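# Return the loose fork to the tray's fork slot

## Task

Place the loose fork in the tray slot holding the other forks, resting on top of them or next to them, flat rather than tipped onto its edge, aligned with the slot, and with its handle pointing the same direction as theirs. Every item that started in the tray must finish in its own slot, and no item may finish in the tray unless it sits with items of its own kind. Anything that stays in place only because the robot is holding it does not count. Release the fork and move the arms away at the end.

## Robot and tools

Robot: two arms, left_arm and right_arm, mounted on opposite sides of a table and facing each other. left_arm's base is on the +y side. The names are just labels and do not match the left or right of any camera image. Each arm has six joints (waist, shoulder, elbow, wrist pitch, wrist yaw, wrist roll) and a two-finger gripper. A gripper's fingers extend along its own +x axis and close along its y axis.

Frame: all reported poses share one scene frame. The origin is the table centre, +z is up, and the table surface is at z = +0.020 m. Positions are in metres, orientations are wxyz quaternions, and velocities are in m/s and rad/s. The reported end_effector_position is the point between the finger pads, about 3 to 4 cm short of the fingertips. It can be inaccurate, especially when the arm is stretched far out.

Tool execute_actions: argument "actions" is a list holding zero or one item, plus an optional boolean "pictures" (images are included unless you pass false). An empty list sends nothing and just returns the current state. A wait item is {"steps": N} with N up to 300; it sends no command and returns once N control steps (1/30 s each) have passed since the previous result, and time spent replying counts toward N. A motion item is {"rows": [...], "steps": N} with N from 1 to 15 (default 15). Each row is used for one step, and the final row is reused if there are fewer rows than steps. A refused call sends nothing at all.

Row layout: every row has exactly 14 numbers, each in [-1, 1], covering both arms even if only one moves. Positions 1 to 6 are left_arm's joint values in the order waist, shoulder, elbow, wrist pitch, wrist yaw, wrist roll; position 7 is left_arm's gripper opening; positions 8 to 14 repeat that layout for right_arm. The six joint values are offsets, not poses: they are added to the joint angles shown in the most recent result that lists them (before any such result, or for a later call in the same reply, they count from where the arm is when the action begins). They do not build on the previous row. So a row of zeros pulls the arm back to those reference angles; it is not a way to hold still. Scale: 1.0 equals 0.9615 rad for waist, shoulder and elbow, 1.713 rad for wrist pitch, 1.767 for wrist yaw, 1.728 for wrist roll. Joint ranges in radians: waist -3.054 to 3.054, shoulder 0.000 to 3.142, elbow 0.000 to 2.356, wrist pitch -1.571 to 1.571, wrist yaw -1.571 to 1.571, wrist roll -3.142 to 3.142. Real limits may differ by up to 0.010 rad. A request more than 0.010 rad beyond a limit is refused; a request past the real limit is clipped there, and the result may print "joint sent to its limit" (possibly about an earlier action still running). No such message does not prove there is room left.

Gripper opening is an absolute value, not an offset: +1 is fully open (pad gap 0.088 m), empty fingers close at about -0.80, and anything lower closes no further. Closing fully takes at least about 0.5 s. To hold something, keep commanding an opening well under grip_measured (the measured opening on the same scale); the lower, the tighter. Readings may be off by about 1 mm per gripper. Pad force tops out near 34 N, though a fast close can squeeze harder and even spring open.

Motion limits: each control step the joint target is kept within a set distance of the measured angle (0.211 rad waist/shoulder/elbow, 0.213 wrist pitch, 0.267 wrist yaw, 0.228 wrist roll), and targets are scaled back if they would move the gripper more than 70 mm from where it is. Big moves therefore need several calls. Friction can leave joints short of the target, especially at long reach, and tiny moves may not happen; check Joint positions after each move.

Between calls the arms keep heading for the last row's target until all of them nearly stop or a step is HELD; after that only a new action moves them further.

Result lines: the state line gives each arm's pose and velocities. Joint positions and Joint velocities list, per arm, the six joints (rad, rad/s) then the pad gap (m, m/s). grip_measured is the opening on the command scale. "joint command not followed" means a clearance check altered or blocked joint targets on some steps, while the rest of the row still ran. HELD marks steps where your row was partly or fully not sent. A TORQUE FAULT stops an arm for 10 s and drops the rest of the call; load limits are waist 17, shoulder 21.1, elbow 21, wrist pitch 5.55, wrist yaw 5.53, wrist roll 5.19 N m, and a carried object adds to them. MOTOR HOT appears from 50 °C; at 95 °C an OVER-TEMPERATURE FAULT halts the arm, and if it does not cool within 30 to 60 s that arm and its gripper lose power and go limp. Holding loads for long, even while you are thinking, heats motors.

Tool zoom_image: "camera" is one of cam_high, cam_low, cam_left_wrist, cam_right_wrist (each 504x504), and "region" is [x0, y0, x1, y1] in pixels from the top-left, at most 504 by 504, on that camera's latest image.

Tool finished_scene: "scene" is the number of the current scene (1 to 2). It cannot be undone and reports success; the next scene's task comes in its result. Replying without any tool call ends everything.

Avoid: knocking or setting anything off the table, arms colliding or pressing on each other (mounts count as arm), dropping or slamming objects, hard pushes, and leaving the fork held at the end. A loose object may occasionally get a small nudge from outside. Time passes while you think and write, so keep replies short once moving; smooth, economical motion is preferred.

Each tool is called as a command line: name --argument value for each argument, lists and objects as JSON in quotes; but a table of rows of numbers goes row by row, as --pt "numbers of a row", without its own name.

## Session

I'll start by looking at the scene.

execute_actions --actions '[]'

Scene clock: 0.00 s of 4000.00 s.
left_arm: end_effector_position=(+0.2269, +0.3918, +0.2079) grip_measured=+0.855 end_effector_quat_wxyz=(+0.755, -0.015, +0.649, +0.088) end_effector_velocity=(-0.002, +0.001, +0.000) end_effector_angular_velocity=(+0.007, -0.000, +0.020) | right_arm: end_effector_position=(+0.0951, -0.2590, +0.4242) grip_measured=+0.822 end_effector_quat_wxyz=(+0.828, +0.058, +0.008, +0.558) end_effector_velocity=(-0.000, -0.000, +0.000) end_effector_angular_velocity=(-0.005, -0.006, +0.005)
Joint positions: left_arm=[ 1.391  1.594  1.273 -1.135 -0.184 -0.725  0.081] | right_arm=[ 0.004  0.85   0.653  0.248  0.004 -0.006  0.079]
Joint velocities: left_arm=[-0.002 -0.002 -0.002 -0.007 -0.007 -0.022 -0.   ] | right_arm=[-0.002 -0.002  0.002 -0.007 -0.007 -0.007 -0.   ]
Heat: left arm: hottest wrist yaw 23 °C (+0.0 °C/min); right arm: hottest waist 23 °C (+0.0 °C/min).

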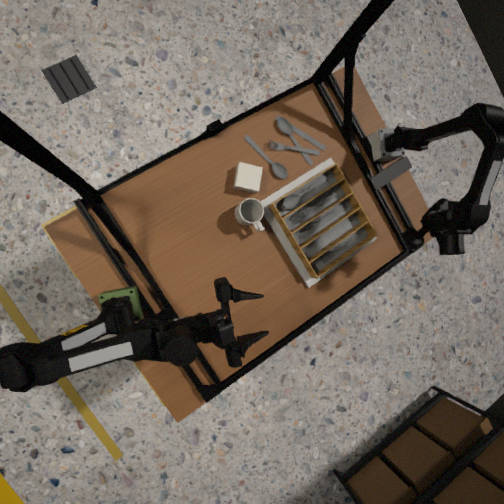

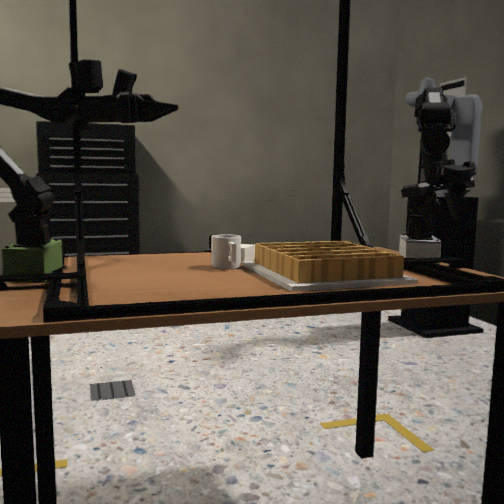

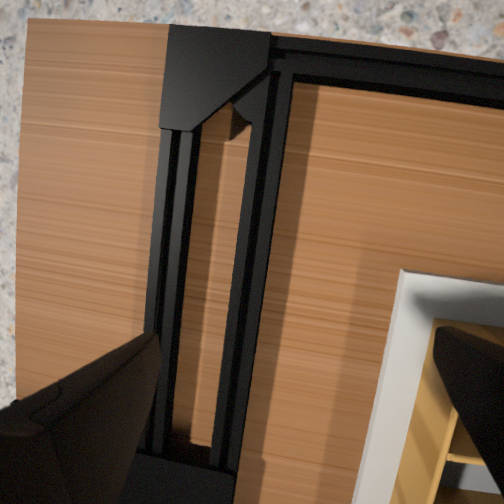

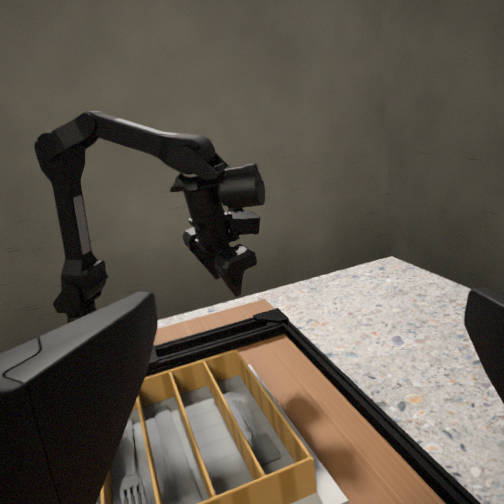

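zoom_image --camera "cam_high" --region '[210, 90, 420, 300]'

zoom_image --camera "cam_right_wrist" --region '[80, 330, 360, 504]'

Region (210, 90, 420, 300) of cam_high's 504x504 image, scaled by 2.400, with more detail than that image has.

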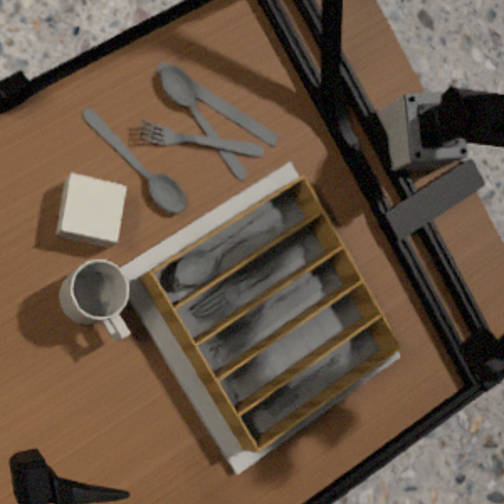

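Region (80, 330, 360, 504) of cam_right_wrist's 504x504 image, scaled by 1.800, with more detail than that image has; it fills the top 313 rows of this view, and the rest is white.

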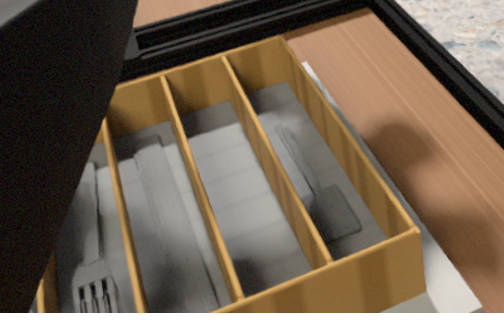

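zoom_image --camera "cam_high" --region '[235, 105, 345, 195]'

zoom_image --camera "cam_high" --region '[255, 150, 385, 290]'

Region (235, 105, 345, 195) of cam_high's 504x504 image, scaled by 4.582, with more detail than that image has; it fills the top 412 rows of this view, and the rest is white.

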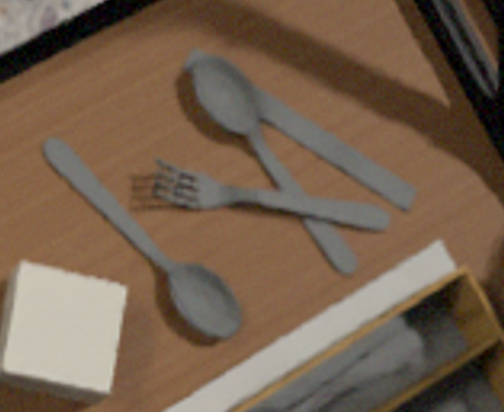

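Region (255, 150, 385, 290) of cam_high's 504x504 image, scaled by 3.600, with more detail than that image has; it fills the left 468 columns of this view, and the rest is white.

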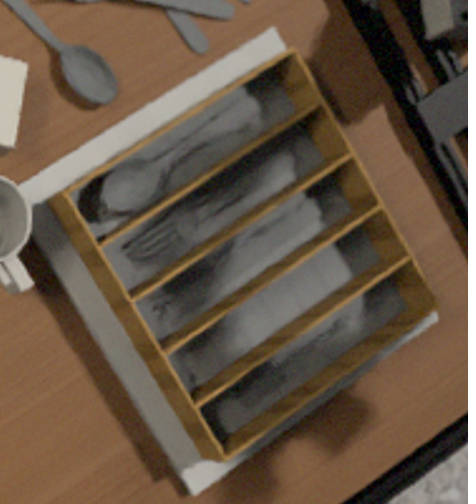

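execute_actions --actions '[{"rows": [[-0.03,0.006,0.006,-0.002,0.002,0.01,0.86,0,0,0,0,0,0,0.82],[-0.08,0.015,0.017,-0.004,0.005,0.026,0.86,0,0,0,0,0,0,0.82],[-0.15,0.028,0.031,-0.008,0.01,0.049,0.86,0,0,0,0,0,0,0.82],[-0.25,0.046,0.052,-0.014,0.017,0.081,0.86,0,0,0,0,0,0,0.82],[-0.4,0.074,0.083,-0.022,0.027,0.13,0.86,0,0,0,0,0,0,0.82],[-0.6,0.111,0.124,-0.033,0.04,0.195,0.86,0,0,0,0,0,0,0.82],[-0.935,0.173,0.193,-0.0515,0.0625,0.303,0.86,0,0,0,0,0,0,0.82]], "steps": 15}]' --pictures false

Scene clock: 109.97 s of 4000.00 s.
left_arm: end_effector_position=(+0.0663, +0.2237, +0.2091) grip_measured=+0.860 end_effector_quat_wxyz=(+0.623, +0.361, +0.600, -0.348) end_effector_velocity=(-0.575, -0.211, +0.036) end_effector_angular_velocity=(-0.130, +0.086, -2.042) | right_arm: end_effector_position=(+0.0951, -0.2590, +0.4243) grip_measured=+0.820 end_effector_quat_wxyz=(+0.828, +0.058, +0.008, +0.558) end_effector_velocity=(-0.000, -0.000, +0.000) end_effector_angular_velocity=(-0.005, -0.006, +0.005)
Joint positions: left_arm=[ 0.698  1.75   1.444 -1.216 -0.081 -0.225  0.081] | right_arm=[ 0.004  0.85   0.653  0.248  0.004 -0.006  0.079]
Joint velocities: left_arm=[-1.834  0.027  0.071 -0.022  0.051  0.212 -0.   ] | right_arm=[-0.002 -0.002  0.002 -0.007 -0.007 -0.007  0.   ]
Heat: left arm: hottest shoulder 29 °C (+2.0 °C/min); right arm: hottest elbow 30 °C (+2.0 °C/min).
Steps of this call (steps 1 to 90: nothing new was sent; then 106.47 s passed at rest; steps 91 to 105: all 15 steps of this action). Readings (joint positions):
91: left_arm=[1.390 1.594 1.273 -1.135 -0.184 -0.724] | right_arm=[0.004 0.850 0.653 0.248 0.004 -0.006]
92: left_arm=[1.382 1.594 1.274 -1.135 -0.184 -0.714] | right_arm=[0.004 0.850 0.653 0.248 0.004 -0.006]
94: left_arm=[1.323 1.602 1.284 -1.146 -0.183 -0.668] | right_arm=[0.004 0.850 0.653 0.248 0.004 -0.006]
98: left_arm=[1.101 1.681 1.379 -1.185 -0.121 -0.450] | right_arm=[0.004 0.850 0.653 0.248 0.004 -0.006]
105: the state above

execute_actions --actions '[{"rows": [[-0.3,0.03,0.04,-0.01,0.01,0.06,0.86,0,0,0,0,0,0,0.82],[-0.4,0.05,0.06,-0.015,0.02,0.09,0.86,0,0,0,0,0,0,0.82],[-0.55,0.08,0.09,-0.025,0.03,0.13,0.86,0,0,0,0,0,0,0.82],[-0.7,0.1,0.12,-0.03,0.04,0.18,0.86,0,0,0,0,0,0,0.82],[-0.837,0.126,0.145,-0.0385,0.046,0.216,0.86,0,0,0,0,0,0,0.82]], "steps": 15}]' --pictures false

execute_actions --actions '[{"steps": 20}]'

Scene clock: 116.17 s of 4000.00 s.
left_arm: end_effector_position=(-0.2146, +0.2343, +0.2214) grip_measured=+0.860 end_effector_quat_wxyz=(+0.292, +0.621, +0.326, -0.651) end_effector_velocity=(-0.045, +0.024, +0.011) end_effector_angular_velocity=(-0.036, -0.023, -0.199) | right_arm: end_effector_position=(+0.0952, -0.2590, +0.4245) grip_measured=+0.820 end_effector_quat_wxyz=(+0.828, +0.058, +0.008, +0.558) end_effector_velocity=(-0.000, -0.000, +0.000) end_effector_angular_velocity=(-0.005, -0.006, +0.005)
Joint positions: left_arm=[-0.119  1.861  1.572 -1.279  0.003  0.142  0.081] | right_arm=[ 0.004  0.85   0.653  0.248  0.004 -0.006  0.079]
Joint velocities: left_arm=[-0.164 -0.002  0.027 -0.022 -0.037  0.037  0.   ] | right_arm=[-0.002 -0.002  0.002 -0.007 -0.007 -0.007 -0.001]
Heat: left arm: hottest shoulder 29 °C (+2.0 °C/min); right arm: hottest elbow 30 °C (+2.0 °C/min).
Steps of this call (steps 1 to 30: the robot went on to your last target; steps 31 to 90: nothing new was sent; then 2.70 s passed at rest; steps 91 to 105: all 15 steps of this action). Readings (joint positions):
91: left_arm=[0.489 1.753 1.453 -1.225 -0.073 -0.190] | right_arm=[0.004 0.850 0.653 0.248 0.004 -0.006]
92: left_arm=[0.470 1.759 1.461 -1.231 -0.074 -0.158] | right_arm=[0.004 0.850 0.653 0.248 0.004 -0.006]
94: left_arm=[0.382 1.784 1.494 -1.242 -0.055 -0.070] | right_arm=[0.004 0.850 0.653 0.248 0.004 -0.006]
98: left_arm=[0.164 1.843 1.556 -1.265 -0.017 0.088] | right_arm=[0.004 0.850 0.653 0.248 0.004 -0.006]
105: the state above

Scene clock: 116.83 s of 4000.00 s.
left_arm: end_effector_position=(-0.2110, +0.2321, +0.2215) grip_measured=+0.860 end_effector_quat_wxyz=(+0.295, +0.619, +0.328, -0.649) end_effector_velocity=(-0.001, -0.002, +0.001) end_effector_angular_velocity=(-0.013, -0.001, +0.020) | right_arm: end_effector_position=(+0.0952, -0.2590, +0.4245) grip_measured=+0.820 end_effector_quat_wxyz=(+0.828, +0.058, +0.008, +0.558) end_effector_velocity=(-0.002, +0.001, -0.005) end_effector_angular_velocity=(-0.022, +0.001, +0.012)
Joint positions: left_arm=[-0.107  1.861  1.573 -1.28   0.002  0.146  0.081] | right_arm=[ 0.004  0.85   0.653  0.248  0.004 -0.006  0.079]
Joint velocities: left_arm=[-0.002 -0.002  0.002  0.007 -0.007 -0.022 -0.   ] | right_arm=[ 0.002 -0.002 -0.002 -0.022 -0.007 -0.007 -0.   ]
Heat: left arm: hottest shoulder 29 °C (+2.0 °C/min); right arm: hottest elbow 30 °C (+2.0 °C/min).
Steps of this call (steps 1 to 20: the robot went on to your last target). Readings (joint positions):
1: left_arm=[-0.120 1.861 1.572 -1.279 0.002 0.144] | right_arm=[0.004 0.850 0.653 0.248 0.004 -0.006]
2: left_arm=[-0.118 1.861 1.573 -1.279 0.002 0.144] | right_arm=[0.004 0.850 0.653 0.248 0.004 -0.006]
4: left_arm=[-0.111 1.861 1.573 -1.280 0.002 0.145] | right_arm=[0.004 0.850 0.653 0.248 0.004 -0.006]
8: left_arm=[-0.107 1.861 1.573 -1.280 0.002 0.145] | right_arm=[0.004 0.850 0.653 0.248 0.004 -0.006]
20: the state above

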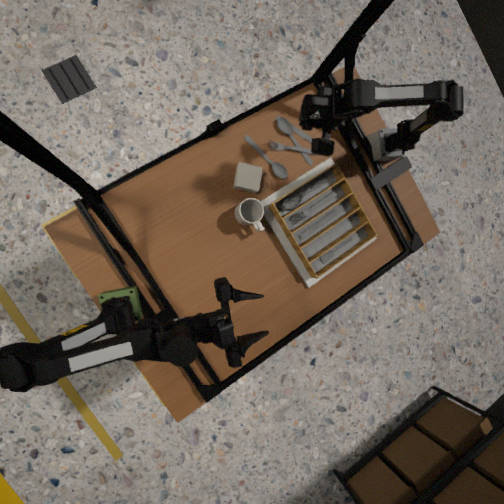

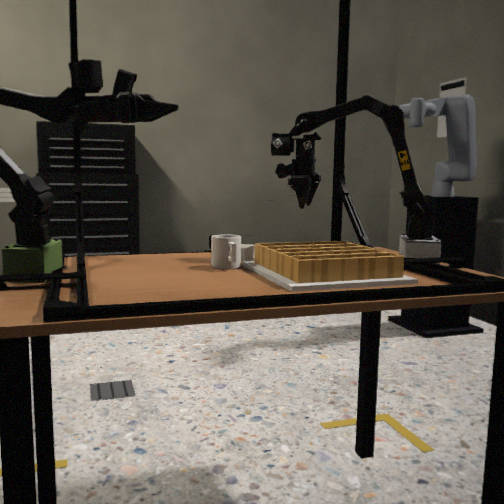

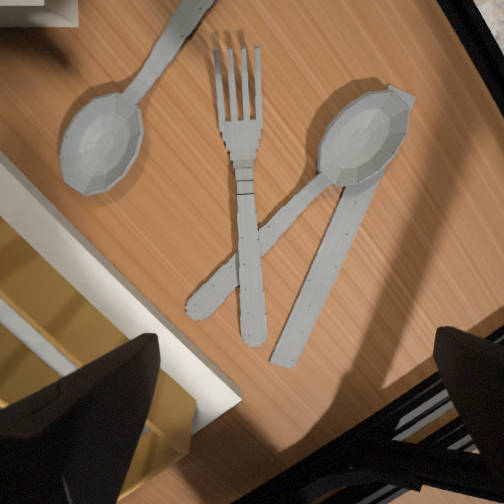

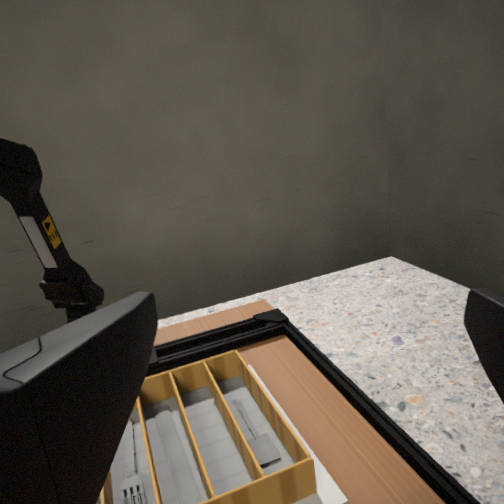

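execute_actions --actions '[{"rows": [[0,0.008,-0.008,0.009,-0.002,-0.002,0.8,0,0,0,0,0,0,0.82],[-0.001,0.022,-0.022,0.024,-0.004,-0.004,0.72,0,0,0,0,0,0,0.82],[-0.001,0.04,-0.04,0.044,-0.008,-0.007,0.64,0,0,0,0,0,0,0.82],[-0.002,0.06,-0.06,0.066,-0.012,-0.011,0.56,0,0,0,0,0,0,0.82],[-0.002,0.08,-0.08,0.088,-0.016,-0.015,0.48,0,0,0,0,0,0,0.82],[-0.003,0.1,-0.1,0.11,-0.02,-0.019,0.4,0,0,0,0,0,0,0.82],[-0.003,0.12,-0.12,0.131,-0.024,-0.022,0.32,0,0,0,0,0,0,0.82],[-0.004,0.138,-0.137,0.151,-0.027,-0.026,0.24,0,0,0,0,0,0,0.82],[-0.004,0.154,-0.152,0.168,-0.03,-0.029,0.16,0,0,0,0,0,0,0.82],[-0.005,0.166,-0.164,0.181,-0.033,-0.031,0.08,0,0,0,0,0,0,0.82],[-0.005,0.175,-0.172,0.19,-0.035,-0.033,0.0,0,0,0,0,0,0,0.82],[-0.005,0.18,-0.176,0.194,-0.035,-0.033,-0.1,0,0,0,0,0,0,0.82]], "steps": 15}]' --pictures false

execute_actions --actions '[{"steps": 15}]'

Scene clock: 179.50 s of 4000.00 s.
left_arm: end_effector_position=(-0.2199, +0.2127, +0.1246) grip_measured=-0.043 end_effector_quat_wxyz=(+0.324, +0.627, +0.331, -0.626) end_effector_velocity=(+0.001, +0.002, -0.048) end_effector_angular_velocity=(-0.003, -0.040, +0.013) | right_arm: end_effector_position=(+0.0952, -0.2590, +0.4245) grip_measured=+0.820 end_effector_quat_wxyz=(+0.828, +0.058, +0.008, +0.558) end_effector_velocity=(-0.001, -0.000, -0.002) end_effector_angular_velocity=(-0.009, -0.005, +0.005)
Joint positions: left_arm=[-0.109  2.03   1.412 -0.966 -0.053  0.094  0.037] | right_arm=[ 0.004  0.85   0.653  0.248  0.004 -0.006  0.079]
Joint velocities: left_arm=[-0.007  0.071 -0.1    0.154 -0.037 -0.022 -0.032] | right_arm=[-0.002 -0.002 -0.002 -0.007 -0.007 -0.007 -0.   ]
Heat: left arm: hottest shoulder 30 °C (+1.0 °C/min); right arm: hottest elbow 31 °C (+1.0 °C/min).
Steps of this call (steps 1 to 15: the robot went on to your last target; steps 16 to 90: nothing new was sent; then 59.17 s passed at rest; steps 91 to 105: all 15 steps of this action). Readings (joint positions):
91: left_arm=[-0.107 1.862 1.573 -1.280 0.002 0.146] | right_arm=[0.004 0.850 0.653 0.248 0.004 -0.006]
92: left_arm=[-0.107 1.862 1.572 -1.272 0.002 0.146] | right_arm=[0.004 0.850 0.653 0.248 0.004 -0.006]
94: left_arm=[-0.107 1.869 1.562 -1.229 -0.004 0.141] | right_arm=[0.004 0.850 0.653 0.248 0.004 -0.006]
98: left_arm=[-0.107 1.926 1.506 -1.103 -0.027 0.118] | right_arm=[0.004 0.850 0.653 0.248 0.004 -0.006]
105: the state above

Scene clock: 180.00 s of 4000.00 s.
left_arm: end_effector_position=(-0.2211, +0.2098, +0.1237) grip_measured=-0.100 end_effector_quat_wxyz=(+0.329, +0.623, +0.328, -0.629) end_effector_velocity=(+0.001, +0.002, -0.001) end_effector_angular_velocity=(+0.007, -0.012, +0.019) | right_arm: end_effector_position=(+0.0952, -0.2590, +0.4245) grip_measured=+0.820 end_effector_quat_wxyz=(+0.828, +0.058, +0.008, +0.558) end_effector_velocity=(-0.001, +0.000, -0.005) end_effector_angular_velocity=(-0.028, -0.013, +0.006)
Joint positions: left_arm=[-0.109  2.031  1.41  -0.948 -0.056  0.091  0.034] | right_arm=[ 0.004  0.85   0.653  0.248  0.004 -0.006  0.079]
Joint velocities: left_arm=[-0.002  0.002 -0.002 -0.007 -0.007 -0.022 -0.   ] | right_arm=[-0.002 -0.002 -0.002 -0.022 -0.007 -0.022 -0.   ]
Heat: left arm: hottest shoulder 30 °C (+1.0 °C/min); right arm: hottest elbow 31 °C (+1.0 °C/min).
Steps of this call (steps 1 to 15: the robot went on to your last target). Readings (joint positions):
1: left_arm=[-0.109 2.031 1.411 -0.960 -0.054 0.093] | right_arm=[0.004 0.850 0.653 0.248 0.004 -0.006]
2: left_arm=[-0.109 2.031 1.410 -0.956 -0.054 0.092] | right_arm=[0.004 0.850 0.653 0.248 0.004 -0.006]
4: left_arm=[-0.109 2.031 1.410 -0.950 -0.055 0.092] | right_arm=[0.004 0.850 0.653 0.248 0.004 -0.006]
8: left_arm=[-0.109 2.031 1.410 -0.950 -0.055 0.092] | right_arm=[0.004 0.850 0.653 0.248 0.004 -0.006]
15: the state above

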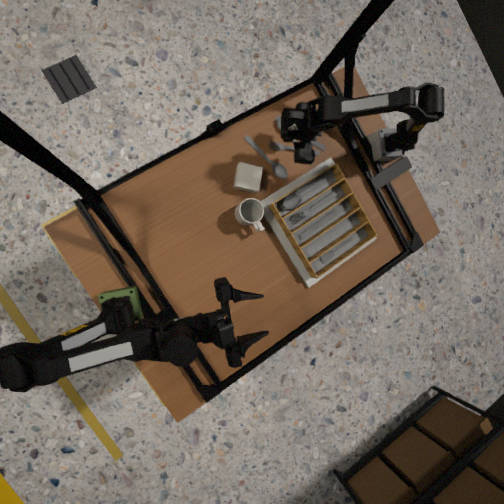

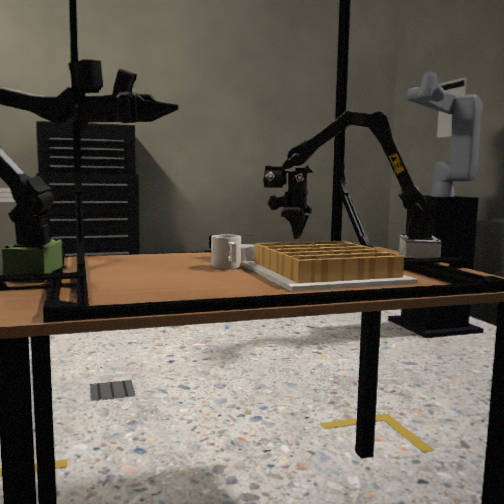

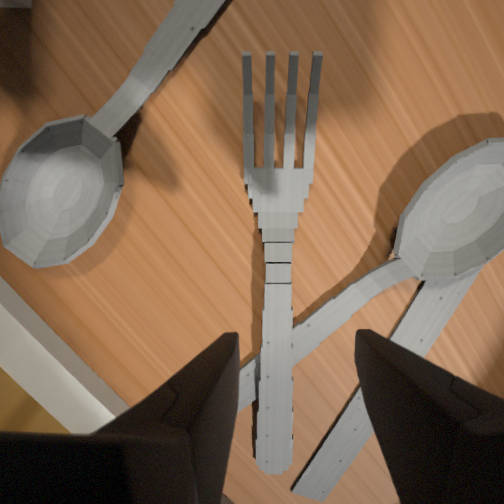

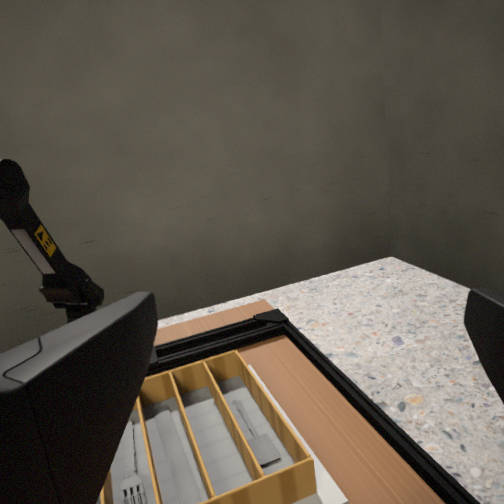

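execute_actions --actions '[{"rows": [[0.001,0.005,-0.002,0.003,0,0,-0.11,0,0,0,0,0,0,0.82],[0.002,0.014,-0.005,0.009,0,0.001,-0.13,0,0,0,0,0,0,0.82],[0.004,0.026,-0.009,0.017,-0.001,0.002,-0.15,0,0,0,0,0,0,0.82],[0.006,0.04,-0.013,0.027,-0.001,0.002,-0.17,0,0,0,0,0,0,0.82],[0.008,0.055,-0.018,0.037,-0.002,0.003,-0.19,0,0,0,0,0,0,0.82],[0.01,0.069,-0.023,0.046,-0.002,0.004,-0.21,0,0,0,0,0,0,0.82],[0.012,0.082,-0.027,0.054,-0.003,0.005,-0.23,0,0,0,0,0,0,0.82],[0.014,0.092,-0.03,0.061,-0.003,0.006,-0.23,0,0,0,0,0,0,0.82],[0.0146,0.097,-0.032,0.0645,-0.003,0.006,-0.23,0,0,0,0,0,0,0.82]], "steps": 15}]' --pictures false

execute_actions --actions '[{"steps": 12}]'

Scene clock: 235.10 s of 4000.00 s.
left_arm: end_effector_position=(-0.2225, +0.2020, +0.0879) grip_measured=-0.228 end_effector_quat_wxyz=(+0.330, +0.624, +0.330, -0.627) end_effector_velocity=(-0.005, -0.009, +0.000) end_effector_angular_velocity=(-0.049, +0.018, +0.008) | right_arm: end_effector_position=(+0.0952, -0.2590, +0.4245) grip_measured=+0.820 end_effector_quat_wxyz=(+0.828, +0.058, +0.008, +0.558) end_effector_velocity=(-0.003, +0.001, -0.005) end_effector_angular_velocity=(-0.021, -0.001, +0.021)
Joint positions: left_arm=[-0.097  2.116  1.387 -0.843 -0.057  0.099  0.028] | right_arm=[ 0.004  0.85   0.653  0.248  0.004 -0.006  0.079]
Joint velocities: left_arm=[-0.002 -0.002 -0.002  0.051 -0.007 -0.007 -0.001] | right_arm=[-0.002 -0.002 -0.002 -0.022 -0.022 -0.007 -0.   ]
Heat: left arm: hottest shoulder 34 °C (+4.0 °C/min); right arm: hottest elbow 32 °C (+1.0 °C/min).
Steps of this call (steps 1 to 15: the robot went on to your last target; steps 16 to 90: nothing new was sent; then 51.60 s passed at rest; steps 91 to 105: all 15 steps of this action). Readings (joint positions):
91: left_arm=[-0.109 2.031 1.410 -0.948 -0.056 0.091] | right_arm=[0.004 0.850 0.653 0.248 0.004 -0.006]
92: left_arm=[-0.109 2.031 1.410 -0.946 -0.056 0.091] | right_arm=[0.004 0.850 0.653 0.248 0.004 -0.006]
94: left_arm=[-0.109 2.035 1.410 -0.930 -0.056 0.091] | right_arm=[0.004 0.850 0.653 0.248 0.004 -0.006]
98: left_arm=[-0.104 2.072 1.406 -0.876 -0.056 0.096] | right_arm=[0.004 0.850 0.653 0.248 0.004 -0.006]
105: the state above

Scene clock: 235.50 s of 4000.00 s.
left_arm: end_effector_position=(-0.2229, +0.2013, +0.0879) grip_measured=-0.230 end_effector_quat_wxyz=(+0.330, +0.622, +0.329, -0.629) end_effector_velocity=(-0.001, -0.002, +0.002) end_effector_angular_velocity=(-0.014, -0.001, -0.009) | right_arm: end_effector_position=(+0.0952, -0.2590, +0.4245) grip_measured=+0.820 end_effector_quat_wxyz=(+0.828, +0.058, +0.008, +0.558) end_effector_velocity=(-0.001, -0.000, -0.002) end_effector_angular_velocity=(-0.009, -0.005, +0.005)
Joint positions: left_arm=[-0.097  2.116  1.387 -0.839 -0.057  0.099  0.028] | right_arm=[ 0.004  0.85   0.653  0.248  0.004 -0.006  0.079]
Joint velocities: left_arm=[-0.002 -0.007 -0.002  0.007 -0.007  0.007 -0.   ] | right_arm=[-0.002 -0.002 -0.002 -0.007 -0.007 -0.007 -0.   ]
Heat: left arm: hottest shoulder 34 °C (+4.0 °C/min); right arm: hottest elbow 32 °C (+1.0 °C/min).
Steps of this call (steps 1 to 12: the robot went on to your last target). Readings (joint positions):
1: left_arm=[-0.097 2.116 1.387 -0.841 -0.057 0.099] | right_arm=[0.004 0.850 0.653 0.248 0.004 -0.006]
2: left_arm=[-0.097 2.116 1.387 -0.840 -0.057 0.099] | right_arm=[0.004 0.850 0.653 0.248 0.004 -0.006]
4: left_arm=[-0.097 2.116 1.387 -0.839 -0.057 0.099] | right_arm=[0.004 0.850 0.653 0.248 0.004 -0.006]
8: left_arm=[-0.097 2.116 1.387 -0.839 -0.057 0.099] | right_arm=[0.004 0.850 0.653 0.248 0.004 -0.006]
12: the state above

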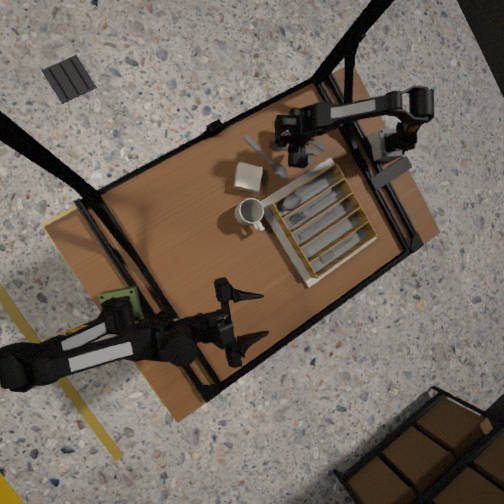

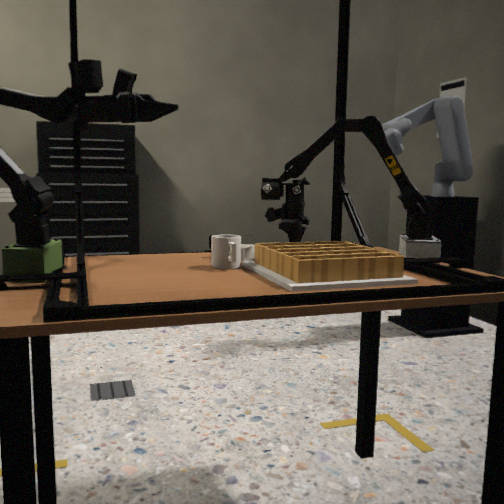

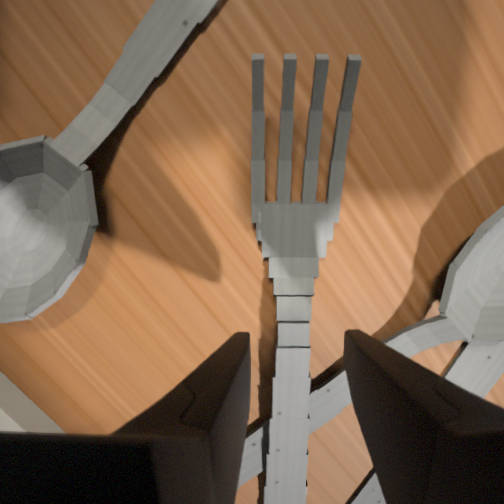

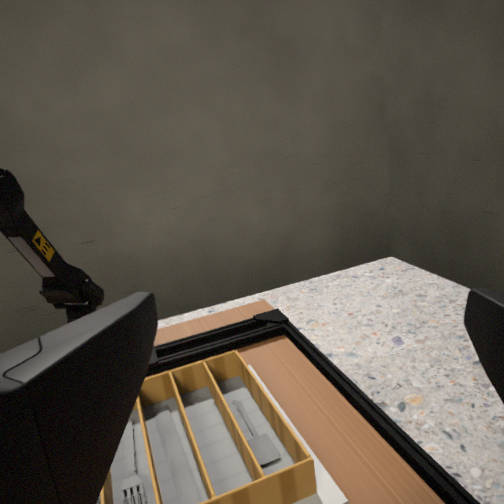

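execute_actions --actions '[{"rows": [[0,0.004,-0.004,0.003,0,0,-0.23,0,0,0,0,0,0,0.82],[0,0.01,-0.01,0.009,0,0,-0.23,0,0,0,0,0,0,0.82],[0,0.018,-0.018,0.016,0,0,-0.23,0,0,0,0,0,0,0.82],[0,0.027,-0.028,0.025,0,0,-0.23,0,0,0,0,0,0,0.82],[0,0.036,-0.037,0.033,0,0,-0.23,0,0,0,0,0,0,0.82],[0,0.044,-0.046,0.041,0,0,-0.23,0,0,0,0,0,0,0.82],[0,0.051,-0.053,0.048,0,0,-0.23,0,0,0,0,0,0,0.82],[0,0.056,-0.058,0.052,0,0,-0.23,0,0,0,0,0,0,0.82],[0,0.058,-0.06,0.054,0,0,-0.23,0,0,0,0,0,0,0.82]], "steps": 15}]' --pictures false

execute_actions --actions '[{"steps": 12}]'

Scene clock: 258.73 s of 4000.00 s.
left_arm: end_effector_position=(-0.2235, +0.2032, +0.0645) grip_measured=-0.230 end_effector_quat_wxyz=(+0.331, +0.622, +0.328, -0.629) end_effector_velocity=(+0.001, +0.006, -0.002) end_effector_angular_velocity=(+0.018, -0.002, +0.004) | right_arm: end_effector_position=(+0.0952, -0.2590, +0.4247) grip_measured=+0.820 end_effector_quat_wxyz=(+0.828, +0.058, +0.008, +0.558) end_effector_velocity=(-0.003, +0.001, -0.002) end_effector_angular_velocity=(-0.008, -0.006, +0.020)
Joint positions: left_arm=[-0.097  2.155  1.343 -0.755 -0.058  0.099  0.028] | right_arm=[ 0.004  0.85   0.654  0.248  0.004 -0.006  0.079]
Joint velocities: left_arm=[-0.002 -0.002 -0.012 -0.007  0.007 -0.007  0.   ] | right_arm=[-0.002 -0.002 -0.002 -0.007 -0.022 -0.007 -0.   ]
Heat: left arm: hottest shoulder 35 °C (+3.0 °C/min); right arm: hottest elbow 32 °C (+0.0 °C/min).
Steps of this call (steps 1 to 15: the robot went on to your last target; steps 16 to 90: nothing new was sent; then 19.73 s passed at rest; steps 91 to 105: all 15 steps of this action). Readings (joint positions):
91: left_arm=[-0.097 2.116 1.386 -0.839 -0.057 0.099] | right_arm=[0.004 0.850 0.654 0.248 0.004 -0.006]
92: left_arm=[-0.097 2.116 1.386 -0.836 -0.057 0.099] | right_arm=[0.004 0.850 0.654 0.248 0.004 -0.006]
94: left_arm=[-0.097 2.117 1.383 -0.820 -0.057 0.099] | right_arm=[0.004 0.850 0.654 0.248 0.004 -0.006]
98: left_arm=[-0.097 2.135 1.362 -0.775 -0.057 0.099] | right_arm=[0.004 0.850 0.654 0.248 0.004 -0.006]
105: the state above

Scene clock: 259.13 s of 4000.00 s.
left_arm: end_effector_position=(-0.2235, +0.2033, +0.0643) grip_measured=-0.230 end_effector_quat_wxyz=(+0.331, +0.622, +0.328, -0.629) end_effector_velocity=(+0.004, +0.006, -0.001) end_effector_angular_velocity=(+0.020, -0.019, +0.018) | right_arm: end_effector_position=(+0.0952, -0.2590, +0.4247) grip_measured=+0.820 end_effector_quat_wxyz=(+0.828, +0.058, +0.008, +0.558) end_effector_velocity=(-0.003, -0.000, -0.001) end_effector_angular_velocity=(-0.007, +0.009, +0.021)
Joint positions: left_arm=[-0.097  2.155  1.342 -0.754 -0.058  0.099  0.028] | right_arm=[ 0.004  0.85   0.654  0.248  0.004 -0.006  0.079]
Joint velocities: left_arm=[-0.002 -0.002 -0.007 -0.022 -0.007 -0.022 -0.   ] | right_arm=[-0.002 -0.007  0.002 -0.022 -0.022  0.007 -0.   ]
Heat: left arm: hottest shoulder 35 °C (+3.0 °C/min); right arm: hottest elbow 32 °C (+0.0 °C/min).
Steps of this call (steps 1 to 12: the robot went on to your last target). Readings (joint positions):
1: left_arm=[-0.097 2.155 1.342 -0.755 -0.058 0.099] | right_arm=[0.004 0.850 0.654 0.248 0.004 -0.006]
2: left_arm=[-0.097 2.155 1.342 -0.754 -0.058 0.099] | right_arm=[0.004 0.850 0.654 0.248 0.004 -0.006]
4: left_arm=[-0.097 2.155 1.342 -0.754 -0.058 0.099] | right_arm=[0.004 0.850 0.654 0.248 0.004 -0.006]
8: left_arm=[-0.097 2.155 1.342 -0.754 -0.058 0.099] | right_arm=[0.004 0.850 0.654 0.248 0.004 -0.006]
12: the state above

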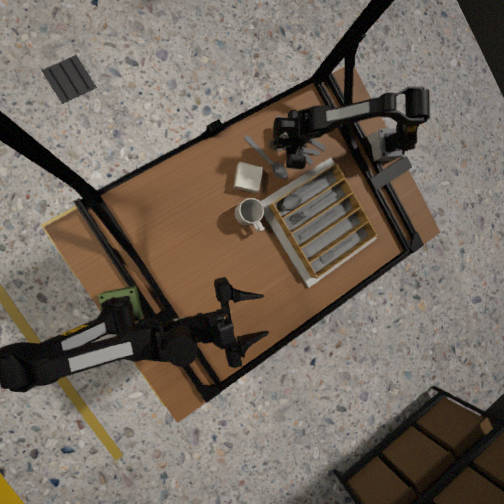

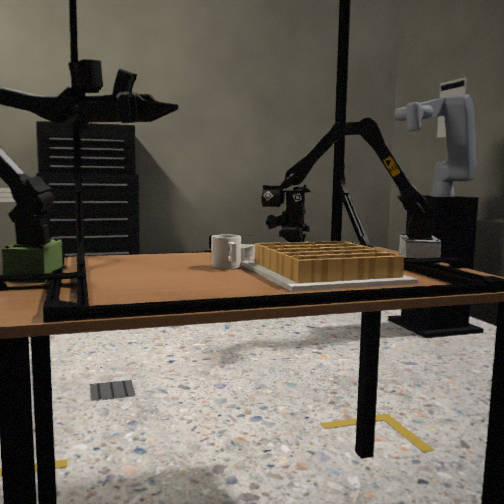

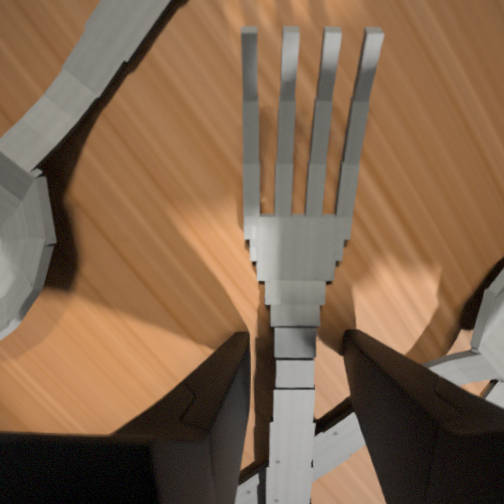

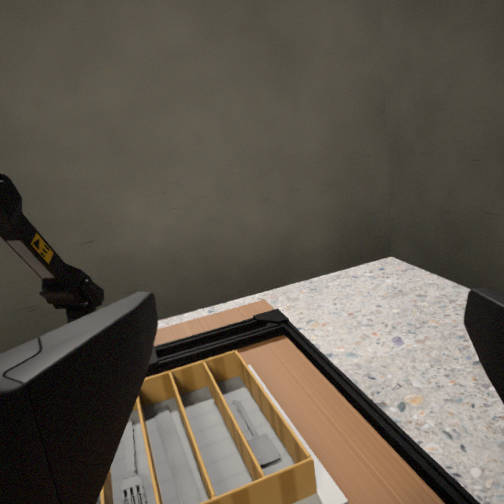

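execute_actions --actions '[{"rows": [[0,-0.002,0,0,0,0,-0.25,0,0,0,0,0,0,0.82],[0,-0.002,0,0,0,0,-0.29,0,0,0,0,0,0,0.82],[0,-0.002,0,0,0,0,-0.33,0,0,0,0,0,0,0.82],[0,-0.002,0,0,0,0,-0.37,0,0,0,0,0,0,0.82],[0,-0.002,0,0,0,0,-0.41,0,0,0,0,0,0,0.82],[0,-0.002,0,0,0,0,-0.45,0,0,0,0,0,0,0.82],[0,-0.002,0,0,0,0,-0.49,0,0,0,0,0,0,0.82],[0,-0.002,0,0,0,0,-0.53,0,0,0,0,0,0,0.82],[0,-0.002,0,0,0,0,-0.57,0,0,0,0,0,0,0.82],[0,-0.002,0,0,0,0,-0.61,0,0,0,0,0,0,0.82],[0,-0.002,0,0,0,0,-0.65,0,0,0,0,0,0,0.82],[0,-0.002,0,0,0,0,-0.69,0,0,0,0,0,0,0.82],[0,-0.002,0,0,0,0,-0.73,0,0,0,0,0,0,0.82]], "steps": 15}]' --pictures false

execute_actions --actions '[{"steps": 12}]'

Scene clock: 270.73 s of 4000.00 s.
left_arm: end_effector_position=(-0.2231, +0.2034, +0.0642) grip_measured=-0.558 end_effector_quat_wxyz=(+0.331, +0.623, +0.328, -0.628) end_effector_velocity=(-0.002, +0.000, +0.000) end_effector_angular_velocity=(-0.003, +0.010, -0.009) | right_arm: end_effector_position=(+0.0952, -0.2591, +0.4248) grip_measured=+0.820 end_effector_quat_wxyz=(+0.828, +0.058, +0.008, +0.558) end_effector_velocity=(-0.000, -0.000, +0.000) end_effector_angular_velocity=(-0.005, -0.006, +0.005)
Joint positions: left_arm=[-0.097  2.155  1.341 -0.755 -0.06   0.099  0.012] | right_arm=[ 0.004  0.85   0.654  0.248  0.004 -0.006  0.079]
Joint velocities: left_arm=[-0.002 -0.002 -0.002  0.007  0.007  0.007 -0.   ] | right_arm=[-0.002 -0.002  0.002 -0.007 -0.007 -0.007 -0.   ]
Heat: left arm: hottest shoulder 34 °C (+1.0 °C/min); right arm: hottest elbow 33 °C (+1.0 °C/min).
Steps of this call (steps 1 to 15: the robot went on to your last target; steps 16 to 90: nothing new was sent; then 8.10 s passed at rest; steps 91 to 105: all 15 steps of this action). Readings (joint positions):
91: left_arm=[-0.097 2.155 1.341 -0.754 -0.058 0.099] | right_arm=[0.004 0.850 0.654 0.248 0.004 -0.006]
92: left_arm=[-0.097 2.155 1.341 -0.754 -0.060 0.099] | right_arm=[0.004 0.850 0.654 0.248 0.004 -0.006]
94: left_arm=[-0.097 2.155 1.341 -0.754 -0.060 0.099] | right_arm=[0.004 0.850 0.654 0.248 0.004 -0.006]
98: left_arm=[-0.097 2.155 1.341 -0.754 -0.060 0.099] | right_arm=[0.004 0.850 0.654 0.248 0.004 -0.006]
105: the state above

Scene clock: 271.13 s of 4000.00 s.
left_arm: end_effector_position=(-0.2230, +0.2034, +0.0642) grip_measured=-0.558 end_effector_quat_wxyz=(+0.331, +0.623, +0.328, -0.628) end_effector_velocity=(+0.003, +0.001, +0.000) end_effector_angular_velocity=(-0.004, -0.022, +0.034) | right_arm: end_effector_position=(+0.0952, -0.2591, +0.4248) grip_measured=+0.820 end_effector_quat_wxyz=(+0.828, +0.058, +0.008, +0.558) end_effector_velocity=(-0.003, -0.001, +0.003) end_effector_angular_velocity=(+0.010, -0.013, +0.018)
Joint positions: left_arm=[-0.097  2.155  1.341 -0.755 -0.06   0.099  0.012] | right_arm=[ 0.004  0.85   0.654  0.248  0.004 -0.006  0.079]
Joint velocities: left_arm=[-0.002 -0.002 -0.002 -0.007 -0.022 -0.037 -0.   ] | right_arm=[-0.002 -0.007 -0.002  0.007 -0.022 -0.007 -0.   ]
Heat: left arm: hottest shoulder 34 °C (+1.0 °C/min); right arm: hottest elbow 33 °C (+1.0 °C/min).
Steps of this call (steps 1 to 12: the robot went on to your last target). Readings (joint positions):
1: left_arm=[-0.097 2.155 1.341 -0.755 -0.060 0.099] | right_arm=[0.004 0.850 0.654 0.248 0.004 -0.006]
2: left_arm=[-0.097 2.155 1.341 -0.755 -0.060 0.099] | right_arm=[0.004 0.850 0.654 0.248 0.004 -0.006]
4: left_arm=[-0.097 2.155 1.341 -0.755 -0.060 0.099] | right_arm=[0.004 0.850 0.654 0.248 0.004 -0.006]
8: left_arm=[-0.097 2.155 1.341 -0.755 -0.060 0.099] | right_arm=[0.004 0.850 0.654 0.248 0.004 -0.006]
12: the state above

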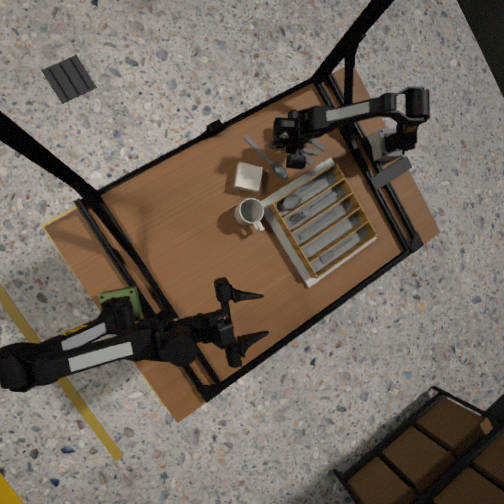

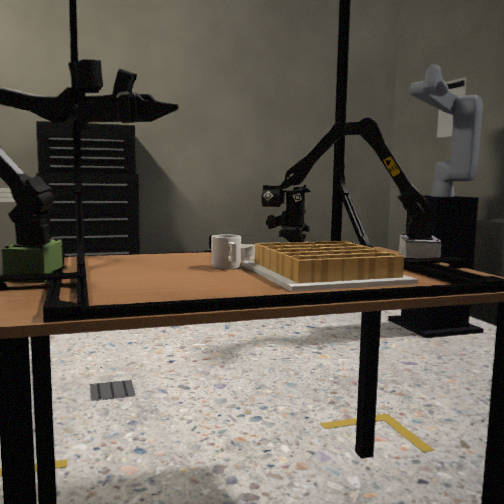

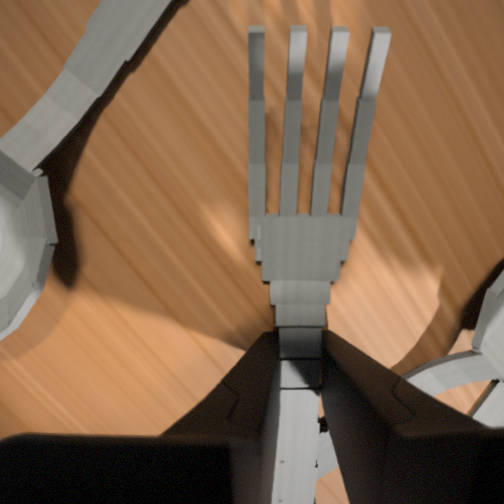

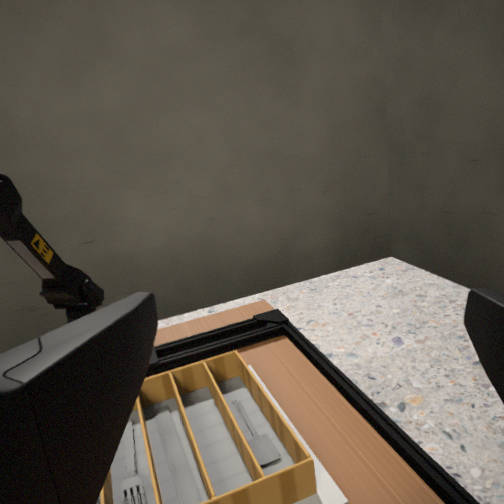

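execute_actions --actions '[{"rows": [[0,0,0,0,0,0,-0.8,0,0,0,0,0,0,0.82],[0,-0.002,0.003,-0.003,0,0,-0.85,0,0,0,0,0,0,0.82],[0,-0.005,0.007,-0.007,0,0,-0.85,0,0,0,0,0,0,0.82],[0,-0.01,0.014,-0.013,0,0,-0.85,0,0,0,0,0,0,0.82],[0,-0.016,0.023,-0.022,0,0,-0.85,0,0,0,0,0,0,0.82],[0,-0.023,0.033,-0.031,0,0,-0.85,0,0,0,0,0,0,0.82],[0,-0.031,0.044,-0.042,0,0,-0.85,0,0,0,0,0,0,0.82],[0,-0.039,0.056,-0.053,0,0,-0.85,0,0,0,0,0,0,0.82],[0,-0.047,0.067,-0.064,0,0,-0.85,0,0,0,0,0,0,0.82],[0,-0.055,0.078,-0.075,0,0,-0.85,0,0,0,0,0,0,0.82],[0,-0.062,0.088,-0.084,0,0,-0.85,0,0,0,0,0,0,0.82],[0,-0.068,0.097,-0.093,0,0,-0.85,0,0,0,0,0,0,0.82],[0,-0.073,0.104,-0.099,0,0,-0.85,0,0,0,0,0,0,0.82],[0,-0.077,0.11,-0.105,0,0,-0.85,0,0,0,0,0,0,0.82],[0,-0.08,0.113,-0.108,0,0,-0.85,0,0,0,0,0,0,0.82]], "steps": 15}]' --pictures false

execute_actions --actions '[{"steps": 12}]'

Scene clock: 289.77 s of 4000.00 s.
left_arm: end_effector_position=(-0.2215, +0.2015, +0.1029) grip_measured=-0.559 end_effector_quat_wxyz=(+0.328, +0.628, +0.331, -0.624) end_effector_velocity=(-0.005, -0.031, +0.130) end_effector_angular_velocity=(-0.137, +0.050, +0.013) | right_arm: end_effector_position=(+0.0952, -0.2591, +0.4251) grip_measured=+0.820 end_effector_quat_wxyz=(+0.828, +0.058, +0.008, +0.558) end_effector_velocity=(-0.000, -0.000, +0.000) end_effector_angular_velocity=(-0.010, -0.020, +0.004)
Joint positions: left_arm=[-0.097  2.099  1.427 -0.911 -0.06   0.099  0.012] | right_arm=[ 0.004  0.85   0.654  0.248  0.004 -0.006  0.079]
Joint velocities: left_arm=[-0.002 -0.212  0.232 -0.3   -0.022 -0.007 -0.   ] | right_arm=[-0.002 -0.002  0.002 -0.007 -0.007 -0.022  0.   ]
Heat: left arm: hottest shoulder 36 °C (+2.0 °C/min); right arm: hottest elbow 33 °C (+1.0 °C/min).
Steps of this call (steps 1 to 15: the robot went on to your last target; steps 16 to 544: nothing new was sent; steps 545 to 559: all 15 steps of this action). Readings (joint positions):
545: left_arm=[-0.097 2.153 1.342 -0.755 -0.060 0.099] | right_arm=[0.004 0.850 0.654 0.248 0.004 -0.006]
546: left_arm=[-0.097 2.153 1.342 -0.755 -0.060 0.099] | right_arm=[0.004 0.850 0.654 0.248 0.004 -0.006]
548: left_arm=[-0.097 2.153 1.343 -0.759 -0.060 0.099] | right_arm=[0.004 0.850 0.654 0.248 0.004 -0.006]
552: left_arm=[-0.097 2.150 1.359 -0.808 -0.060 0.099] | right_arm=[0.004 0.850 0.654 0.248 0.004 -0.006]
559: the state above

Scene clock: 290.17 s of 4000.00 s.
left_arm: end_effector_position=(-0.2212, +0.2011, +0.1111) grip_measured=-0.559 end_effector_quat_wxyz=(+0.328, +0.627, +0.331, -0.624) end_effector_velocity=(+0.001, +0.002, +0.000) end_effector_angular_velocity=(+0.003, -0.010, -0.010) | right_arm: end_effector_position=(+0.0952, -0.2591, +0.4251) grip_measured=+0.820 end_effector_quat_wxyz=(+0.828, +0.058, +0.008, +0.558) end_effector_velocity=(-0.001, +0.000, -0.005) end_effector_angular_velocity=(-0.023, +0.001, +0.007)
Joint positions: left_arm=[-0.097  2.086  1.441 -0.937 -0.06   0.099  0.012] | right_arm=[ 0.004  0.85   0.654  0.248  0.004 -0.006  0.079]
Joint velocities: left_arm=[-0.002 -0.002 -0.002 -0.007 -0.007  0.007 -0.   ] | right_arm=[-0.002 -0.002 -0.002 -0.022 -0.007 -0.007 -0.   ]
Heat: left arm: hottest shoulder 36 °C (+2.0 °C/min); right arm: hottest elbow 33 °C (+1.0 °C/min).
Steps of this call (steps 1 to 12: the robot went on to your last target). Readings (joint positions):
1: left_arm=[-0.097 2.093 1.433 -0.919 -0.060 0.099] | right_arm=[0.004 0.850 0.654 0.248 0.004 -0.006]
2: left_arm=[-0.097 2.089 1.437 -0.925 -0.060 0.099] | right_arm=[0.004 0.850 0.654 0.248 0.004 -0.006]
4: left_arm=[-0.097 2.086 1.441 -0.931 -0.060 0.099] | right_arm=[0.004 0.850 0.654 0.248 0.004 -0.006]
8: left_arm=[-0.097 2.086 1.441 -0.937 -0.060 0.099] | right_arm=[0.004 0.850 0.654 0.248 0.004 -0.006]
12: the state above

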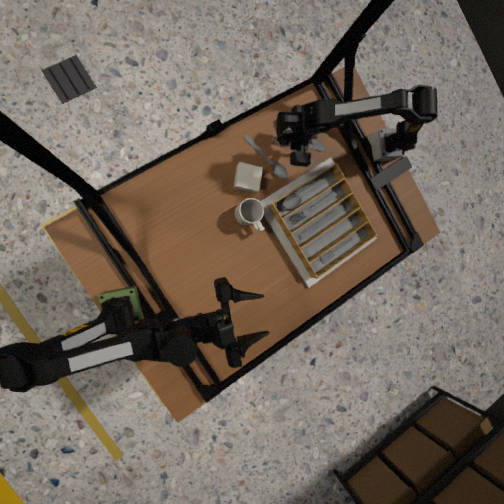

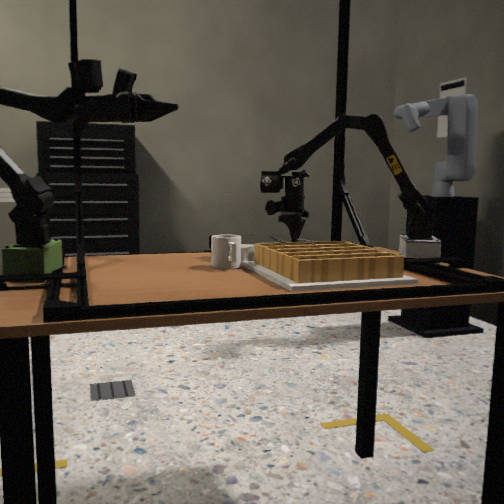

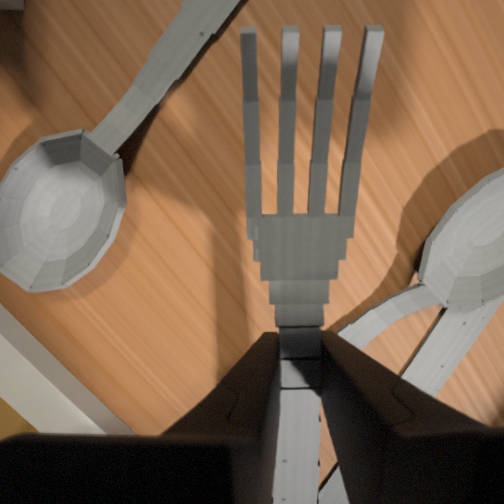

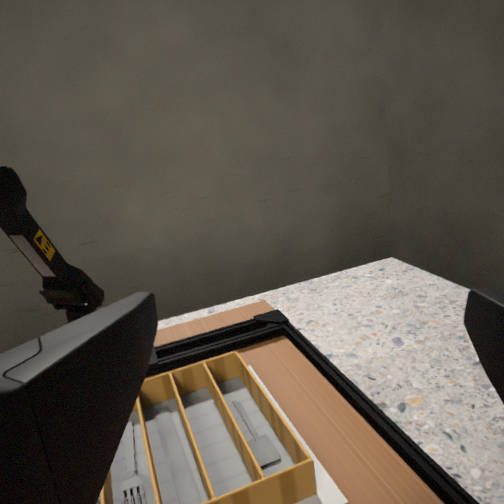

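execute_actions --actions '[{"rows": [[0,-0.008,0,-0.003,0,0,-0.85,0,0,0,0,0,0,0.82],[0,-0.022,0,-0.009,0,0,-0.85,0,0,0,0,0,0,0.82],[0,-0.042,0,-0.017,0,0,-0.85,0,0,0,0,0,0,0.82],[0,-0.066,0,-0.027,0,0,-0.85,0,0,0,0,0,0,0.82],[0,-0.092,0,-0.038,0,0,-0.85,0,0,0,0,0,0,0.82],[0,-0.118,0,-0.049,0,0,-0.85,0,0,0,0,0,0,0.82],[0,-0.144,0,-0.059,0,0,-0.85,0,0,0,0,0,0,0.82],[0,-0.168,0,-0.069,0,0,-0.85,0,0,0,0,0,0,0.82],[0,-0.19,0,-0.078,0,0,-0.85,0,0,0,0,0,0,0.82],[0.005,-0.208,0,-0.086,0,0,-0.85,0,0,0,0,0,0,0.82],[0.015,-0.222,0,-0.092,0,0.001,-0.85,0,0,0,0,0,0,0.82],[0.03,-0.23,0,-0.095,0,0.002,-0.85,0,0,0,0,0,0,0.82],[0.05,-0.233,0,-0.096,0,0.003,-0.85,0,0,0,0,0,0,0.82],[0.075,-0.233,0,-0.096,0,0.004,-0.85,0,0,0,0,0,0,0.82],[0.1,-0.233,0,-0.096,0,0.005,-0.85,0,0,0,0,0,0,0.82]], "steps": 15}]' --pictures false

Scene clock: 316.53 s of 4000.00 s.
left_arm: end_effector_position=(-0.1950, +0.2133, +0.1846) grip_measured=-0.559 end_effector_quat_wxyz=(+0.351, +0.604, +0.330, -0.635) end_effector_velocity=(+0.182, -0.068, +0.031) end_effector_angular_velocity=(-0.016, -0.001, +0.481) | right_arm: end_effector_position=(+0.0952, -0.2593, +0.4255) grip_measured=+0.820 end_effector_quat_wxyz=(+0.828, +0.058, +0.007, +0.558) end_effector_velocity=(-0.002, +0.002, -0.003) end_effector_angular_velocity=(-0.012, -0.004, +0.020)
Joint positions: left_arm=[-0.062  1.872  1.443 -1.091 -0.06   0.102  0.012] | right_arm=[ 0.004  0.849  0.655  0.248  0.004 -0.006  0.079]
Joint velocities: left_arm=[ 0.53  -0.129 -0.002 -0.081 -0.007  0.051 -0.   ] | right_arm=[-0.002  0.002 -0.002 -0.007 -0.022 -0.007  0.   ]
Heat: left arm: hottest shoulder 39 °C (+4.1 °C/min); right arm: hottest elbow 33 °C (+1.0 °C/min).
Steps of this call (steps 1 to 30: the robot went on to your last target; steps 31 to 776: nothing new was sent; steps 777 to 791: all 15 steps of this action). Readings (joint positions):
777: left_arm=[-0.097 2.084 1.444 -0.938 -0.060 0.099] | right_arm=[0.004 0.849 0.655 0.248 0.004 -0.006]
778: left_arm=[-0.097 2.083 1.444 -0.940 -0.060 0.099] | right_arm=[0.004 0.849 0.655 0.248 0.004 -0.006]
780: left_arm=[-0.097 2.075 1.444 -0.956 -0.060 0.099] | right_arm=[0.004 0.849 0.655 0.248 0.004 -0.006]
784: left_arm=[-0.097 2.004 1.443 -1.014 -0.060 0.099] | right_arm=[0.004 0.849 0.655 0.248 0.004 -0.006]
791: the state above


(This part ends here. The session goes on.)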